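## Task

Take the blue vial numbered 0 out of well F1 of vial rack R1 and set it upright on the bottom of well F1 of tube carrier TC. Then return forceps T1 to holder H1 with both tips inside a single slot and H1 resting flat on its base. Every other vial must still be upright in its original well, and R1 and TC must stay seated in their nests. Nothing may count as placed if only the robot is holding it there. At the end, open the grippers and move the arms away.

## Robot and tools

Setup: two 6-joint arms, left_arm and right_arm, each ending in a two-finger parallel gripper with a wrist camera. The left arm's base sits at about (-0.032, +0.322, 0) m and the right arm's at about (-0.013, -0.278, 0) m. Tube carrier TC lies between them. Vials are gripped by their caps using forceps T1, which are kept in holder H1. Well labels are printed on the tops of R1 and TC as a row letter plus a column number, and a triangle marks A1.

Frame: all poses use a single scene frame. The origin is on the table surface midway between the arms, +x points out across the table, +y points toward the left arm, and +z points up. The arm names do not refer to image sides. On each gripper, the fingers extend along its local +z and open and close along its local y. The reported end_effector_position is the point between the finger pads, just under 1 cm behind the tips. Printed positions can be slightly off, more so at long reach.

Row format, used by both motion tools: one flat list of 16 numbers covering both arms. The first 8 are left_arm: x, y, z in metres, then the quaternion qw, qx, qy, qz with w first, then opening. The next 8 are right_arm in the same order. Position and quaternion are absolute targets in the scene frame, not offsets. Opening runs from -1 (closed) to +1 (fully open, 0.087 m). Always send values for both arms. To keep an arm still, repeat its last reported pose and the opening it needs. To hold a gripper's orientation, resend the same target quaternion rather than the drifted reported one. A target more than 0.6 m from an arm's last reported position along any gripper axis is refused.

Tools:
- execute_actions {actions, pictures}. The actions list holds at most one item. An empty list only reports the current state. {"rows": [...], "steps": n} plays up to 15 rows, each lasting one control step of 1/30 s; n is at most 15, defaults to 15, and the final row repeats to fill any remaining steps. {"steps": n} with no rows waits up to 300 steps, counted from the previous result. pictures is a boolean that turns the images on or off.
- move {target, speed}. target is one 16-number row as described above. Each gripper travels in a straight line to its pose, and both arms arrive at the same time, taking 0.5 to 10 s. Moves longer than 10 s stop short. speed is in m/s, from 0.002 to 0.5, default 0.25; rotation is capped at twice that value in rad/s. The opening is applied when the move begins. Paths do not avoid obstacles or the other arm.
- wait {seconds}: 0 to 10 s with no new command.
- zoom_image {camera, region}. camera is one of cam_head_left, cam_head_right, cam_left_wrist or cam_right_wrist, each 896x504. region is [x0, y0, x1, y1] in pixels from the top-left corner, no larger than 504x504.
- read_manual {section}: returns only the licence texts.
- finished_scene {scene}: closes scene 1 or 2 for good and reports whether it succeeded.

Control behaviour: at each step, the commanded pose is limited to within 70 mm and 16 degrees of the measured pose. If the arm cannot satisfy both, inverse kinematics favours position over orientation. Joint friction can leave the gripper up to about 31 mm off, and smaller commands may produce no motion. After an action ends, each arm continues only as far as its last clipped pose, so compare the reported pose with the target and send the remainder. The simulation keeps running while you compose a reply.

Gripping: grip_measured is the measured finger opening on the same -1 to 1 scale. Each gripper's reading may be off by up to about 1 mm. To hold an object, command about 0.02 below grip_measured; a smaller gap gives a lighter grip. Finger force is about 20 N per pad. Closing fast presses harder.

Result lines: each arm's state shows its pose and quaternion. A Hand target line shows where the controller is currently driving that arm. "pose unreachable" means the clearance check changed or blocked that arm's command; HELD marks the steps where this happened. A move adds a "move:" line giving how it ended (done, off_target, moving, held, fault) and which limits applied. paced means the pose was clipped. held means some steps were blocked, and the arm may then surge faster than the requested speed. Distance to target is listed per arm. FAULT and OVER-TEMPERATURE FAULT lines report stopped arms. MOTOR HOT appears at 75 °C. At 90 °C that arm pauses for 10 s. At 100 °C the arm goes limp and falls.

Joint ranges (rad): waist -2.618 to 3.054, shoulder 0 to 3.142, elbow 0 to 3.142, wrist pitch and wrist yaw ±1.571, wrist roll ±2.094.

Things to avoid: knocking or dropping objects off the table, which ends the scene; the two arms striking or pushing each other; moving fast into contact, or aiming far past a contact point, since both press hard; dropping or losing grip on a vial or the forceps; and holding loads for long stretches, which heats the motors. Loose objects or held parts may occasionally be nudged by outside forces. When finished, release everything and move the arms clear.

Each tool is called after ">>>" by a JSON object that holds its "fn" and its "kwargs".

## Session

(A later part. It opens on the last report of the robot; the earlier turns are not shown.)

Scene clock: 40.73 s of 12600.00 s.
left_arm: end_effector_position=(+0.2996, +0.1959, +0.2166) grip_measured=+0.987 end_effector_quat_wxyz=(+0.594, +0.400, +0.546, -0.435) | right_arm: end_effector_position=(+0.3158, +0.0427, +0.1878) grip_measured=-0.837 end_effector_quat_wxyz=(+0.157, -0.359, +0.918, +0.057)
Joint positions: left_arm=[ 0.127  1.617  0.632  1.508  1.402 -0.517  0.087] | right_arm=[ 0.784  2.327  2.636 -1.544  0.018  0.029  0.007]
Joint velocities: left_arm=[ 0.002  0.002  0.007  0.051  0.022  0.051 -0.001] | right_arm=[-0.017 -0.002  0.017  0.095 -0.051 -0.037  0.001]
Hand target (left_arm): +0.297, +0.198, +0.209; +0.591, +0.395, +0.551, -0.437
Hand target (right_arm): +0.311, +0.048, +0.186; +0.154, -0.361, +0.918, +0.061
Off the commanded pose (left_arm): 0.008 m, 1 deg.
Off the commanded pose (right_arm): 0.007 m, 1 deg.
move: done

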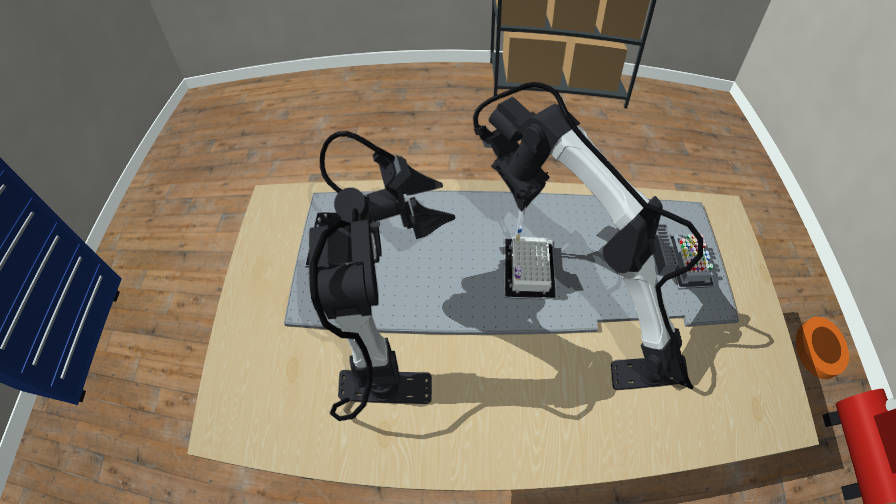

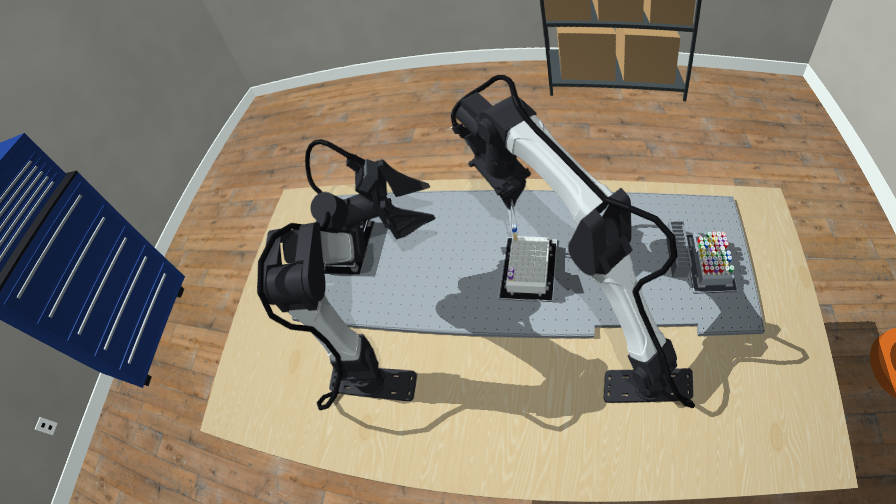

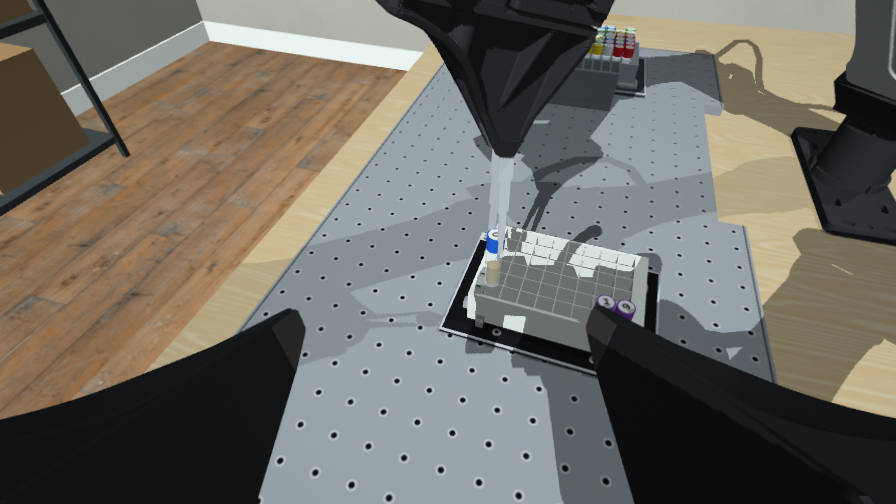

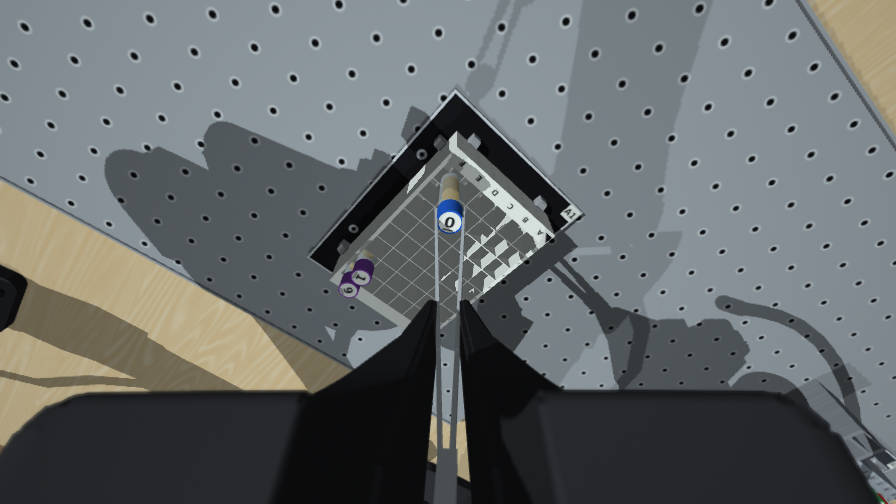

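>>> {"fn": "move", "kwargs": {"target": [0.2974,0.1986,0.2094,0.591,0.395,0.551,-0.438,1,0.313,0.042,0.179,0.154,-0.361,0.917,0.060,-0.85], "speed": 0.008}}

>>> {"fn": "zoom_image", "kwargs": {"camera": "cam_right_wrist", "region": [390,130,510,240]}}

>>> {"fn": "zoom_image", "kwargs": {"camera": "cam_left_wrist", "region": [440,210,560,330]}}

Scene clock: 43.30 s of 12600.00 s.
left_arm: end_effector_position=(+0.2996, +0.1959, +0.2166) grip_measured=+0.987 end_effector_quat_wxyz=(+0.594, +0.400, +0.546, -0.435) | right_arm: end_effector_position=(+0.3142, +0.0412, +0.1784) grip_measured=-0.837 end_effector_quat_wxyz=(+0.152, -0.359, +0.919, +0.055)
Joint positions: left_arm=[ 0.127  1.617  0.632  1.508  1.402 -0.517  0.087] | right_arm=[ 0.784  2.285  2.52  -1.482  0.018  0.029  0.007]
Joint velocities: left_arm=[ 0.017  0.022 -0.017  0.022 -0.022  0.125 -0.001] | right_arm=[ 0.012 -0.002 -0.032  0.037 -0.007  0.037 -0.001]
Hand target (left_arm): +0.297, +0.198, +0.209; +0.591, +0.395, +0.551, -0.437
Hand target (right_arm): +0.313, +0.042, +0.179; +0.154, -0.361, +0.918, +0.060
Off the commanded pose (left_arm): 0.008 m, 1 deg.
Off the commanded pose (right_arm): 0.002 m, 1 deg.
move: done

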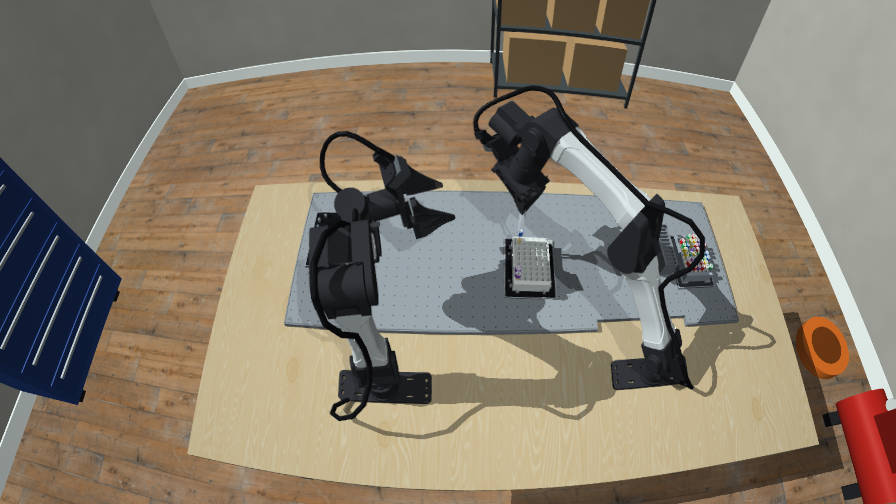

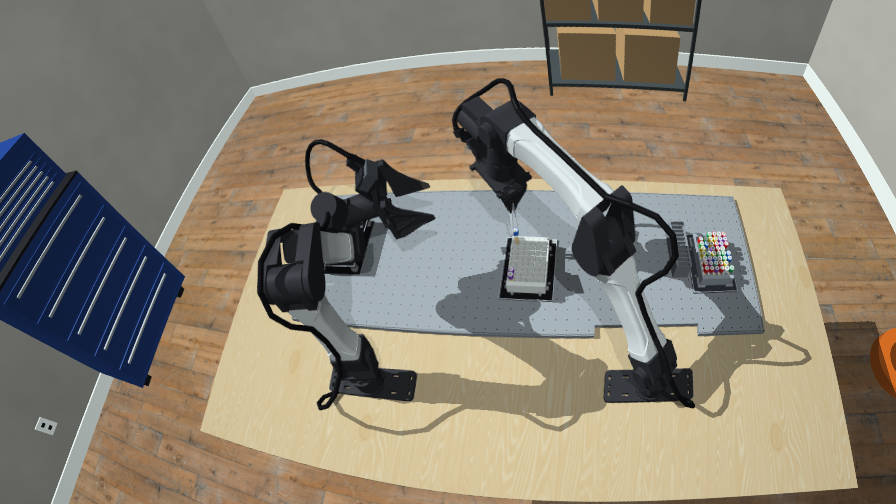

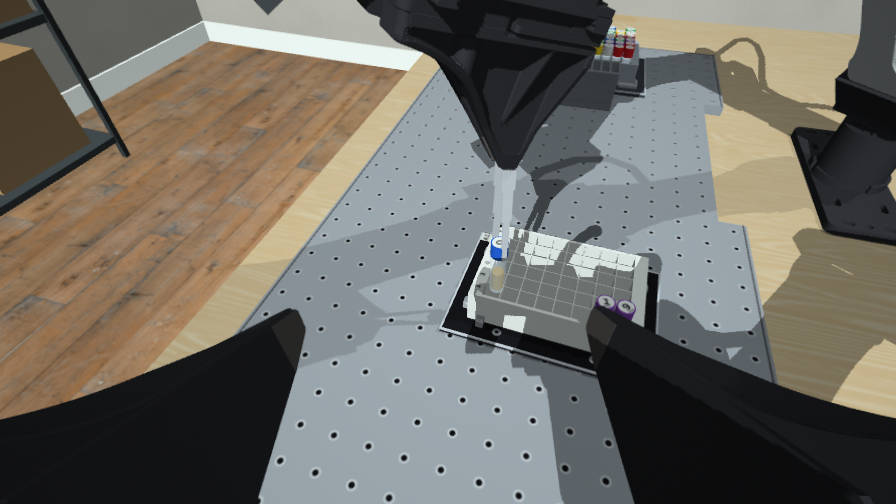

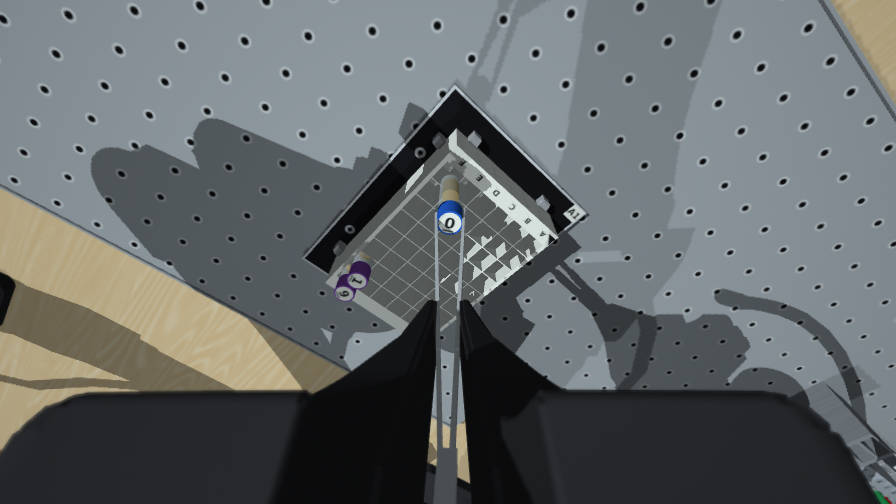

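Region (390, 130, 510, 240) of cam_right_wrist's 896x504 image, scaled by 4.200, with more detail than that image has; it fills the top 462 rows of this view, and the rest is white.

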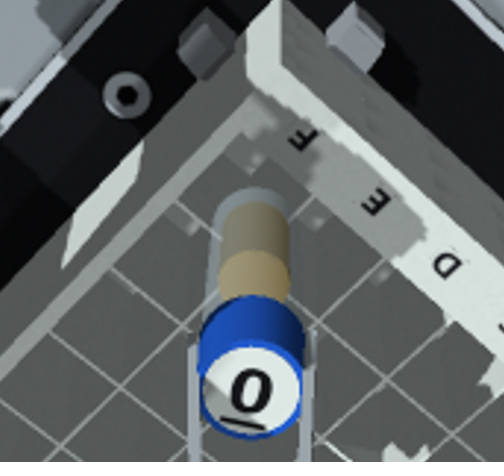

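Region (440, 210, 560, 330) of cam_left_wrist's 896x504 image, scaled by 4.200, with more detail than that image has.

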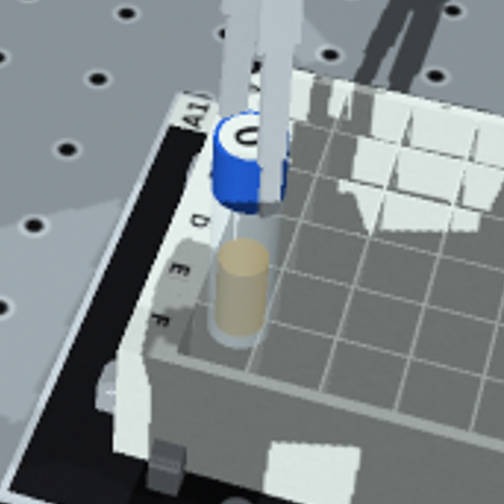

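>>> {"fn": "move", "kwargs": {"target": [0.2974,0.1986,0.2094,0.591,0.395,0.551,-0.438,1,0.3155,0.0445,0.180,0.160,-0.361,0.916,0.0625,-0.85], "speed": 0.006}}

>>> {"fn": "zoom_image", "kwargs": {"camera": "cam_right_wrist", "region": [390,130,510,240]}}

>>> {"fn": "zoom_image", "kwargs": {"camera": "cam_left_wrist", "region": [440,210,560,330]}}

Scene clock: 46.63 s of 12600.00 s.
left_arm: end_effector_position=(+0.2996, +0.1959, +0.2166) grip_measured=+0.987 end_effector_quat_wxyz=(+0.594, +0.400, +0.546, -0.435) | right_arm: end_effector_position=(+0.3151, +0.0420, +0.1784) grip_measured=-0.837 end_effector_quat_wxyz=(+0.154, -0.359, +0.919, +0.056)
Joint positions: left_arm=[ 0.127  1.617  0.632  1.508  1.402 -0.517  0.087] | right_arm=[ 0.784  2.285  2.519 -1.477  0.018  0.029  0.007]
Joint velocities: left_arm=[ 0.002  0.007  0.012 -0.022 -0.051 -0.051  0.001] | right_arm=[ 0.002 -0.012 -0.012 -0.022 -0.007  0.081 -0.001]
Hand target (left_arm): +0.297, +0.198, +0.209; +0.591, +0.395, +0.551, -0.437
Hand target (right_arm): +0.315, +0.044, +0.180; +0.159, -0.361, +0.917, +0.062
Off the commanded pose (left_arm): 0.008 m, 1 deg.
Off the commanded pose (right_arm): 0.003 m, 1 deg.
move: done

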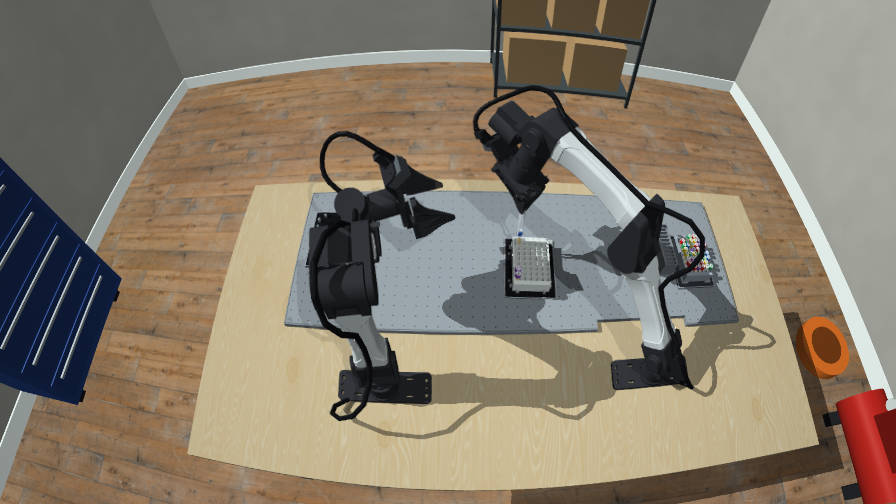

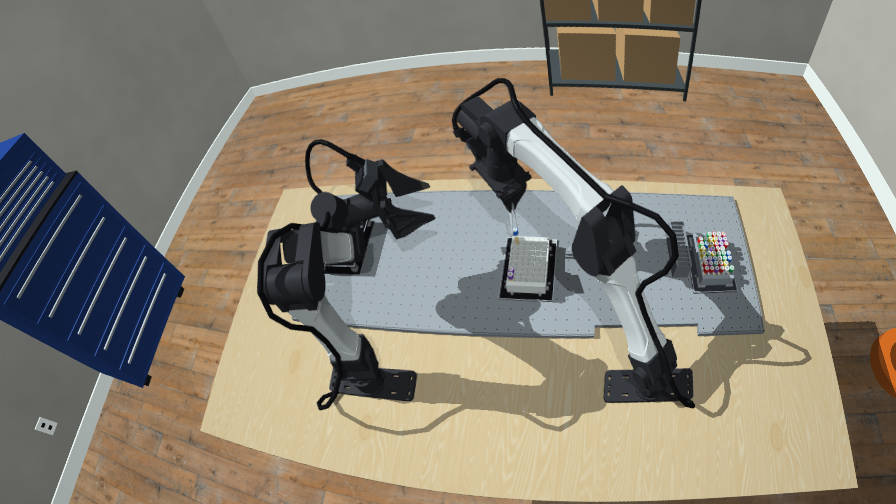

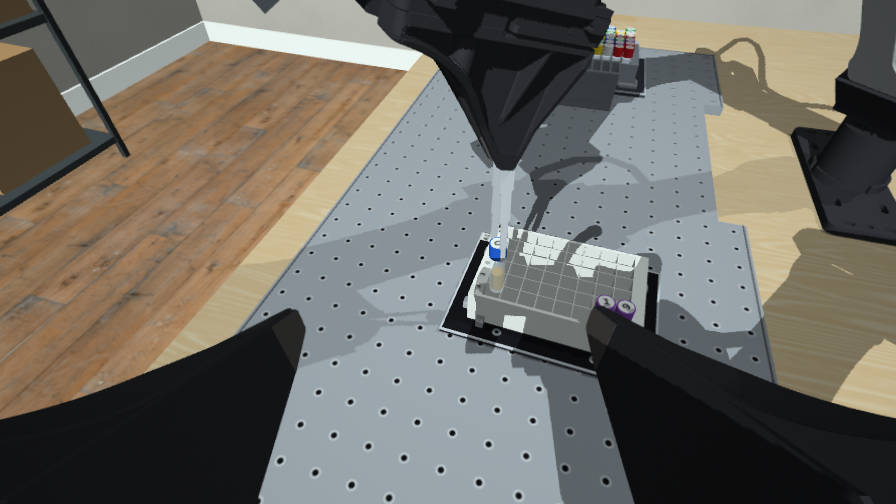

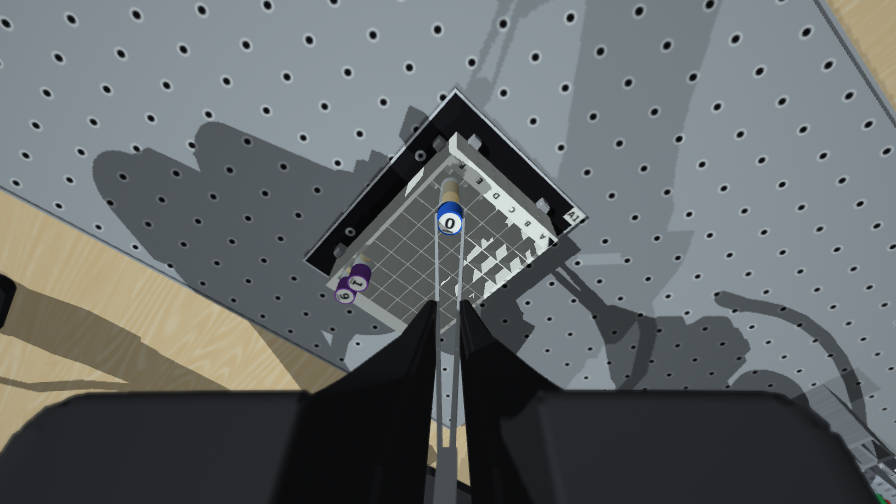

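Region (390, 130, 510, 240) of cam_right_wrist's 896x504 image, scaled by 4.200, with more detail than that image has; it fills the top 462 rows of this view, and the rest is white.

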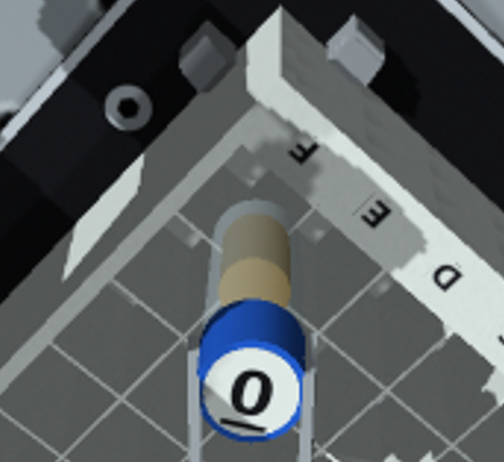

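Region (440, 210, 560, 330) of cam_left_wrist's 896x504 image, scaled by 4.200, with more detail than that image has.

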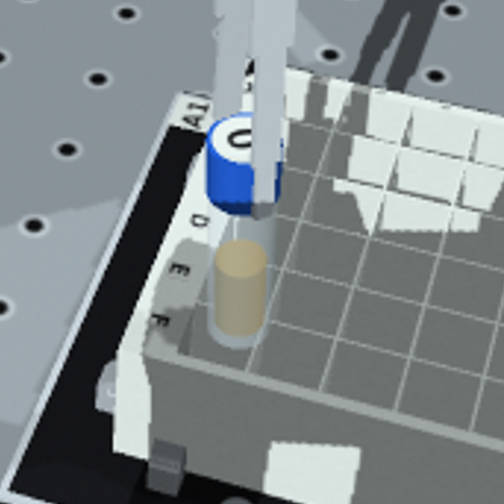

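>>> {"fn": "move", "kwargs": {"target": [0.2974,0.1986,0.2094,0.591,0.395,0.551,-0.438,1,0.3155,0.0445,0.194,0.164,-0.360,0.916,0.063,-0.85], "speed": 0.02}}

>>> {"fn": "move", "kwargs": {"target": [0.2974,0.1986,0.2094,0.591,0.395,0.551,-0.438,1,0.3155,0.0445,0.182,0.164,-0.360,0.916,0.063,-0.85], "speed": 0.008}}

>>> {"fn": "zoom_image", "kwargs": {"camera": "cam_right_wrist", "region": [390,130,510,240]}}

>>> {"fn": "zoom_image", "kwargs": {"camera": "cam_left_wrist", "region": [440,210,560,330]}}

Scene clock: 49.13 s of 12600.00 s.
left_arm: end_effector_position=(+0.2996, +0.1959, +0.2166) grip_measured=+0.987 end_effector_quat_wxyz=(+0.594, +0.400, +0.546, -0.435) | right_arm: end_effector_position=(+0.3163, +0.0433, +0.1919) grip_measured=-0.837 end_effector_quat_wxyz=(+0.166, -0.358, +0.917, +0.061)
Joint positions: left_arm=[ 0.127  1.617  0.632  1.508  1.402 -0.517  0.087] | right_arm=[ 0.784  2.305  2.611 -1.522  0.018  0.029  0.007]
Joint velocities: left_arm=[-0.007  0.017 -0.012  0.037 -0.066 -0.022  0.001] | right_arm=[ 0.002  0.007  0.017 -0.037 -0.022 -0.007 -0.   ]
Hand target (left_arm): +0.297, +0.198, +0.209; +0.591, +0.395, +0.551, -0.437
Hand target (right_arm): +0.315, +0.044, +0.194; +0.165, -0.360, +0.916, +0.063
Off the commanded pose (left_arm): 0.008 m, 1 deg.
Off the commanded pose (right_arm): 0.003 m, 0 deg.
move: done

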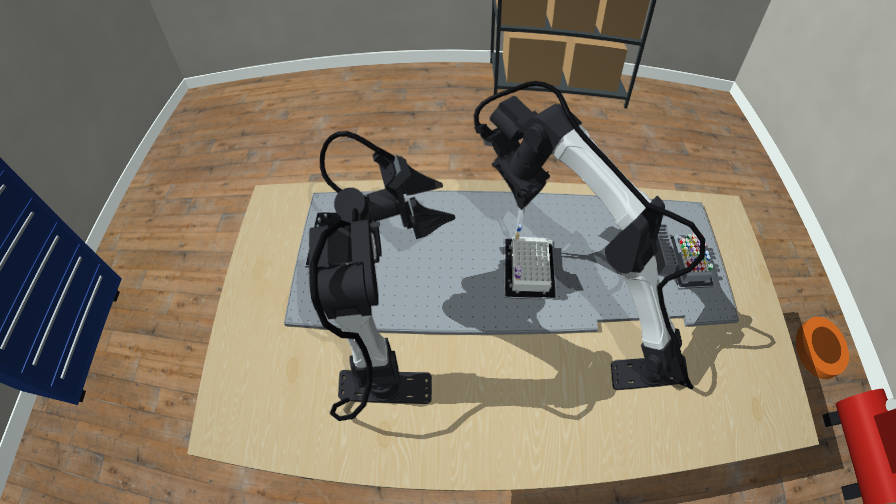

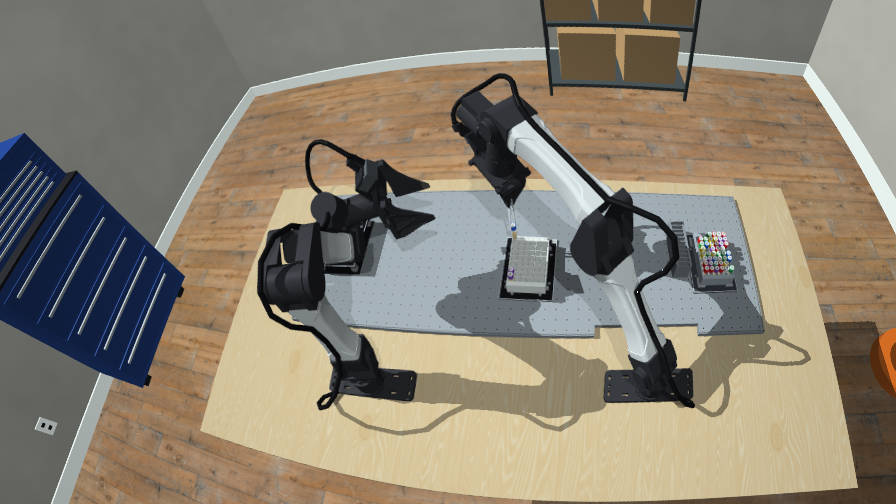

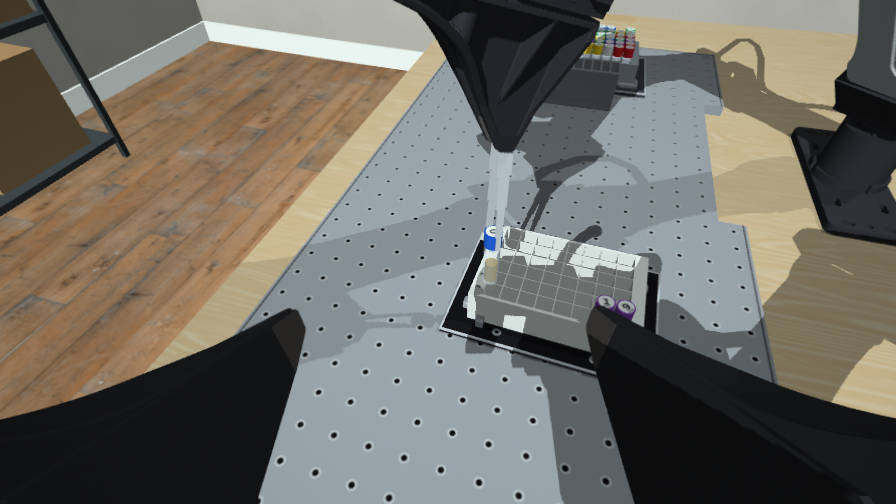

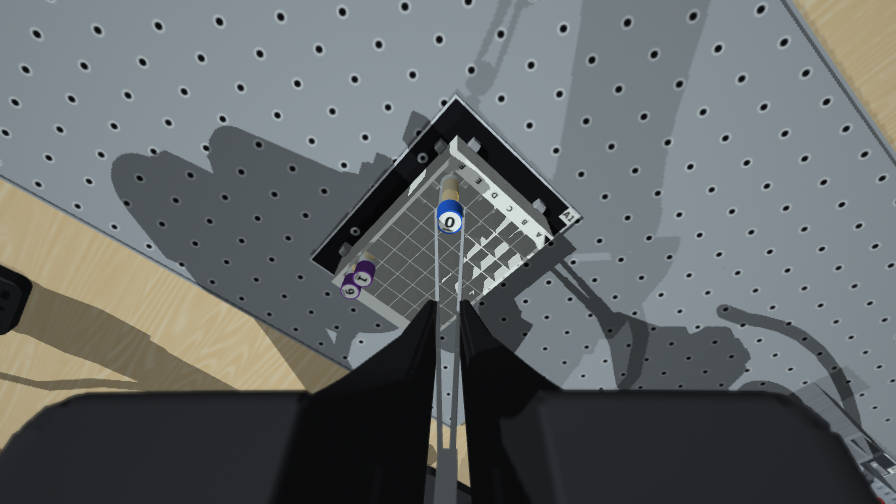

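Scene clock: 50.60 s of 12600.00 s.
left_arm: end_effector_position=(+0.2996, +0.1959, +0.2166) grip_measured=+0.987 end_effector_quat_wxyz=(+0.594, +0.400, +0.546, -0.435) | right_arm: end_effector_position=(+0.3166, +0.0435, +0.1786) grip_measured=-0.837 end_effector_quat_wxyz=(+0.157, -0.359, +0.918, +0.057)
Joint positions: left_arm=[ 0.127  1.617  0.632  1.508  1.402 -0.517  0.087] | right_arm=[ 0.784  2.284  2.517 -1.467  0.018  0.029  0.007]
Joint velocities: left_arm=[-0.007 -0.012 -0.007 -0.007 -0.11  -0.007 -0.001] | right_arm=[ 0.002 -0.017 -0.007  0.154  0.051 -0.081  0.001]
Hand target (left_arm): +0.297, +0.198, +0.209; +0.591, +0.395, +0.551, -0.437
Hand target (right_arm): +0.316, +0.045, +0.182; +0.164, -0.360, +0.916, +0.063
Off the commanded pose (left_arm): 0.008 m, 1 deg.
Off the commanded pose (right_arm): 0.004 m, 1 deg.
move: done

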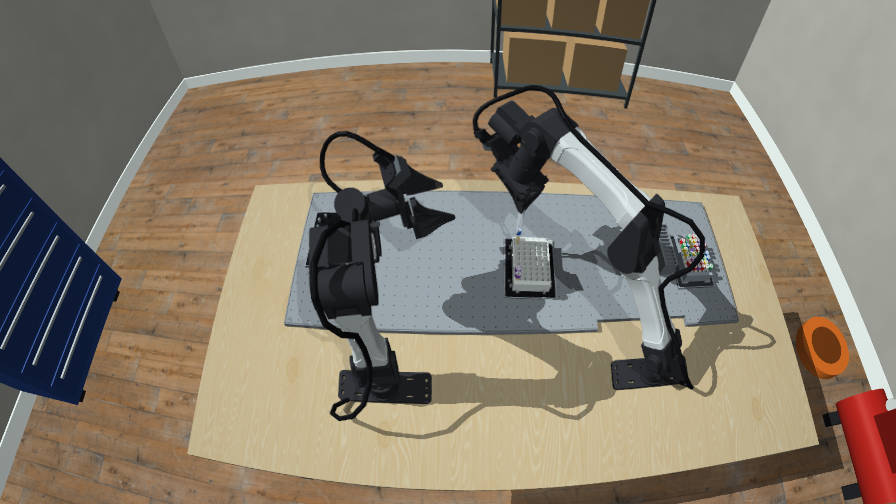

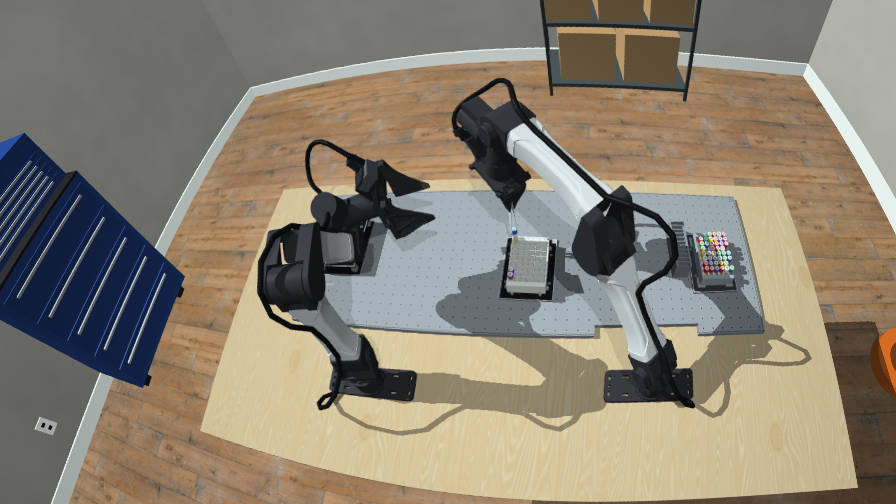

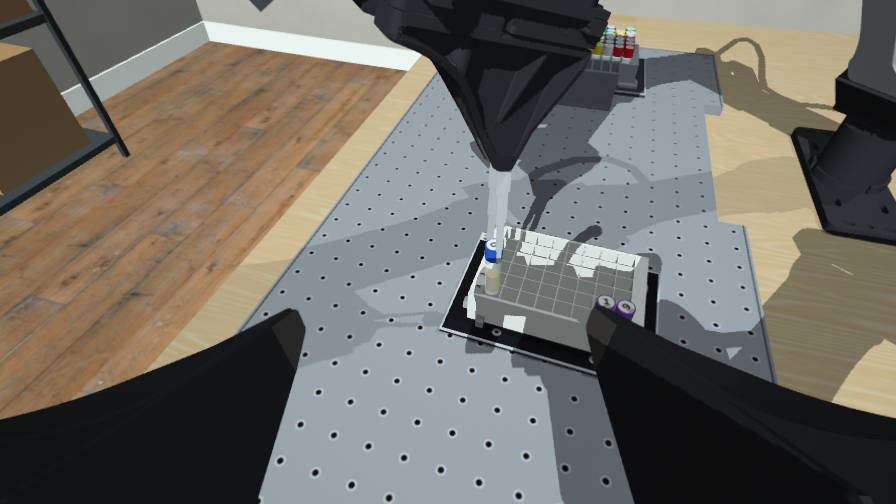

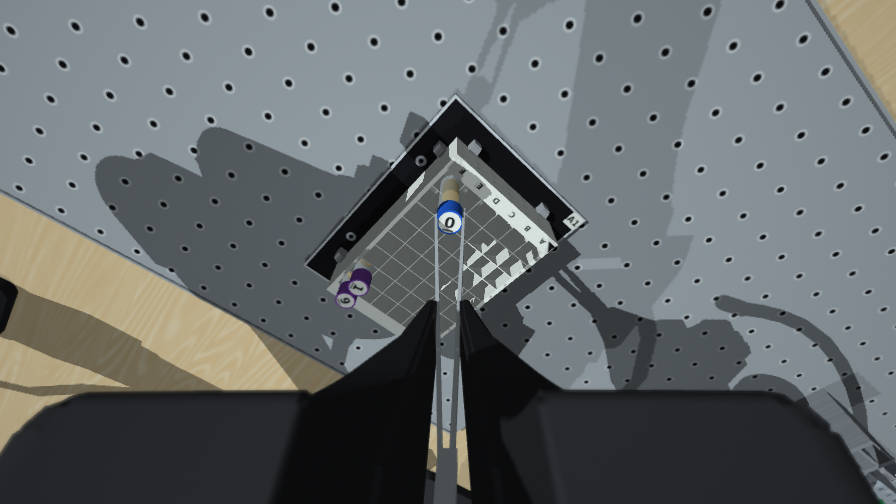

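Region (390, 130, 510, 240) of cam_right_wrist's 896x504 image, scaled by 4.200, with more detail than that image has; it fills the top 462 rows of this view, and the rest is white.

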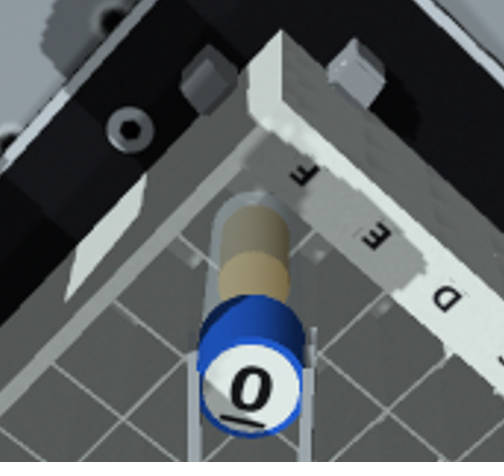

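Region (440, 210, 560, 330) of cam_left_wrist's 896x504 image, scaled by 4.200, with more detail than that image has.

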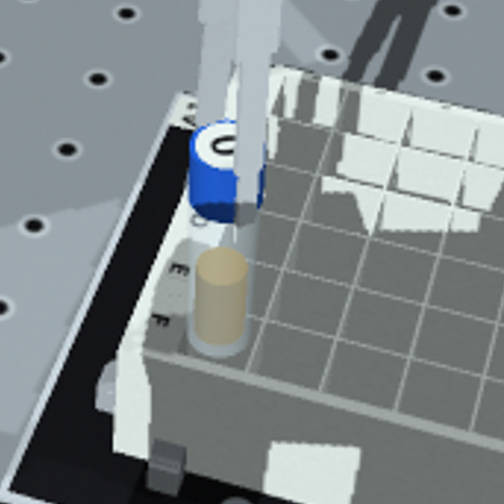

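Centred at the rim. Continue.

>>> {"fn": "move", "kwargs": {"target": [0.2974,0.1986,0.2094,0.591,0.395,0.551,-0.438,1,0.315,0.044,0.170,0.163,-0.360,0.916,0.063,-0.85], "speed": 0.008}}

>>> {"fn": "zoom_image", "kwargs": {"camera": "cam_left_wrist", "region": [440,210,560,330]}}

Scene clock: 52.73 s of 12600.00 s.
left_arm: end_effector_position=(+0.2996, +0.1959, +0.2166) grip_measured=+0.987 end_effector_quat_wxyz=(+0.594, +0.400, +0.546, -0.435) | right_arm: end_effector_position=(+0.3165, +0.0434, +0.1647) grip_measured=-0.837 end_effector_quat_wxyz=(+0.155, -0.359, +0.919, +0.056)
Joint positions: left_arm=[ 0.127  1.617  0.632  1.508  1.402 -0.517  0.087] | right_arm=[ 0.784  2.245  2.388 -1.384  0.018  0.029  0.007]
Joint velocities: left_arm=[ 0.007 -0.007  0.002 -0.066  0.081  0.007 -0.001] | right_arm=[ 0.007 -0.012 -0.012 -0.022 -0.066  0.007 -0.001]
Hand target (left_arm): +0.297, +0.198, +0.209; +0.591, +0.395, +0.551, -0.437
Hand target (right_arm): +0.315, +0.044, +0.170; +0.163, -0.360, +0.916, +0.063
Off the commanded pose (left_arm): 0.008 m, 1 deg.
Off the commanded pose (right_arm): 0.005 m, 1 deg.
move: done

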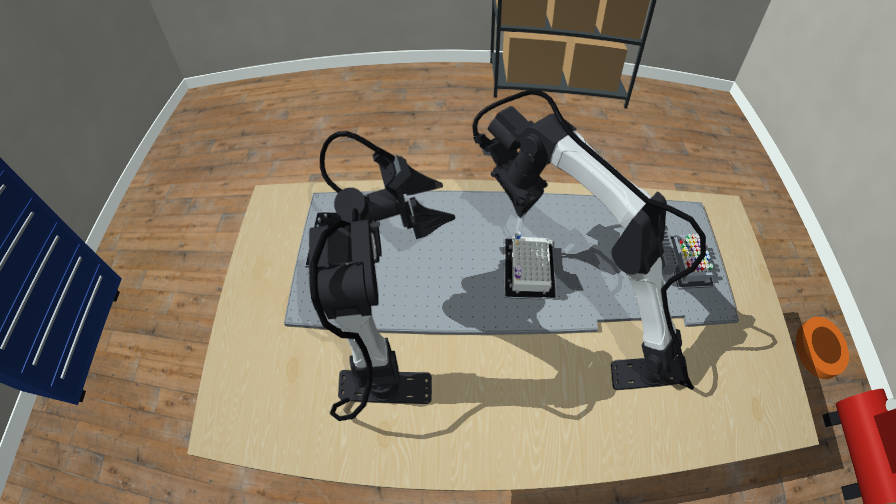

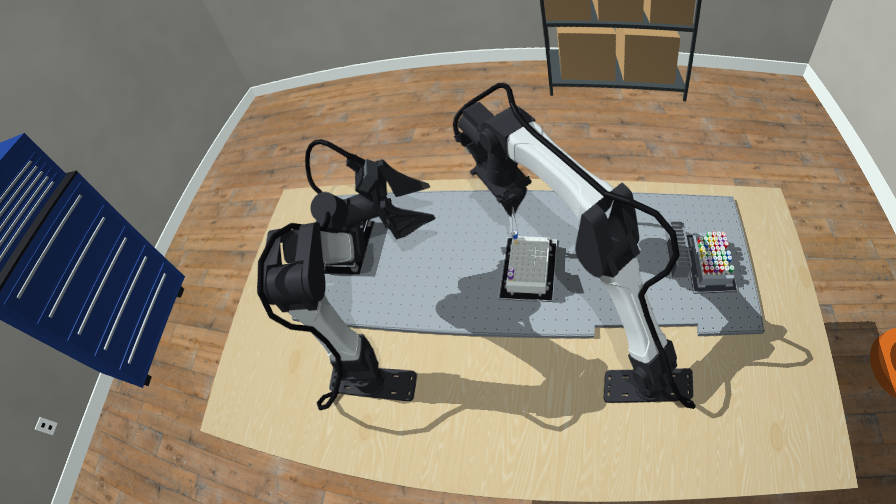

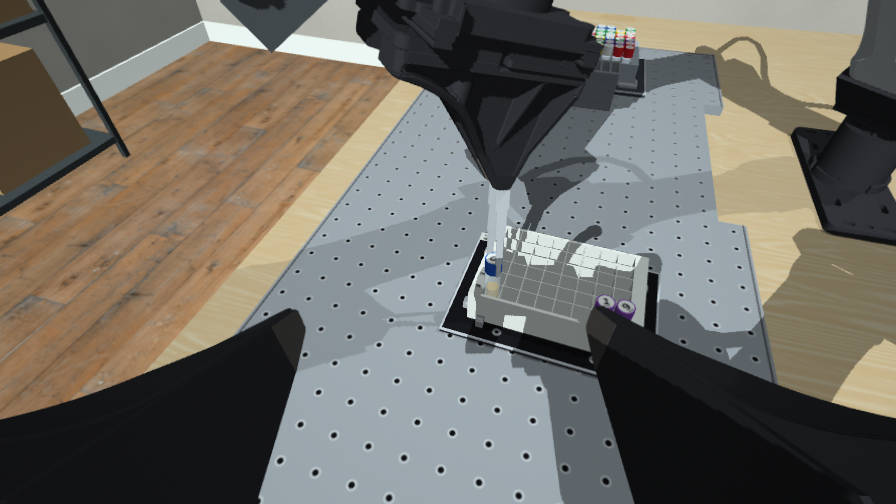

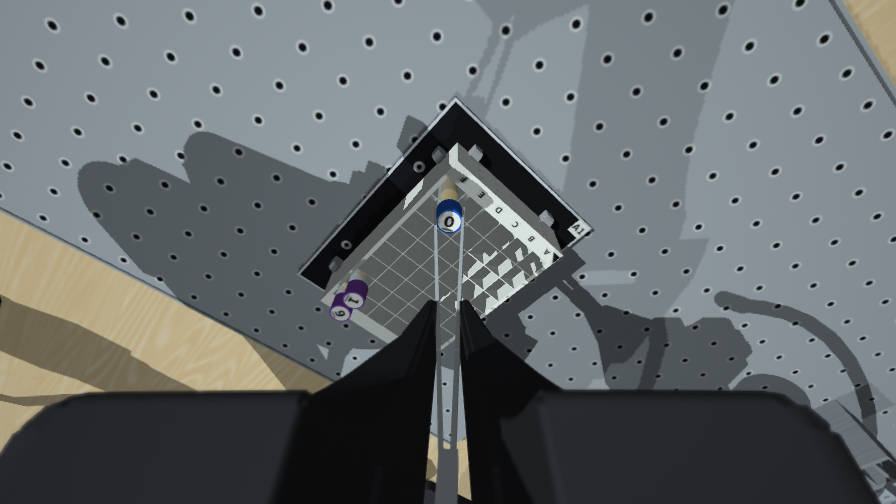

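Region (440, 210, 560, 330) of cam_left_wrist's 896x504 image, scaled by 4.200, with more detail than that image has.

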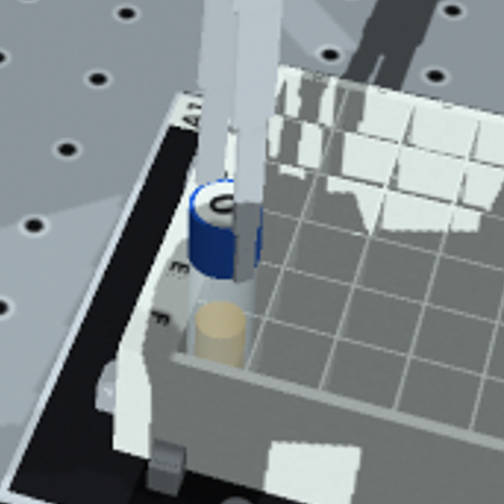

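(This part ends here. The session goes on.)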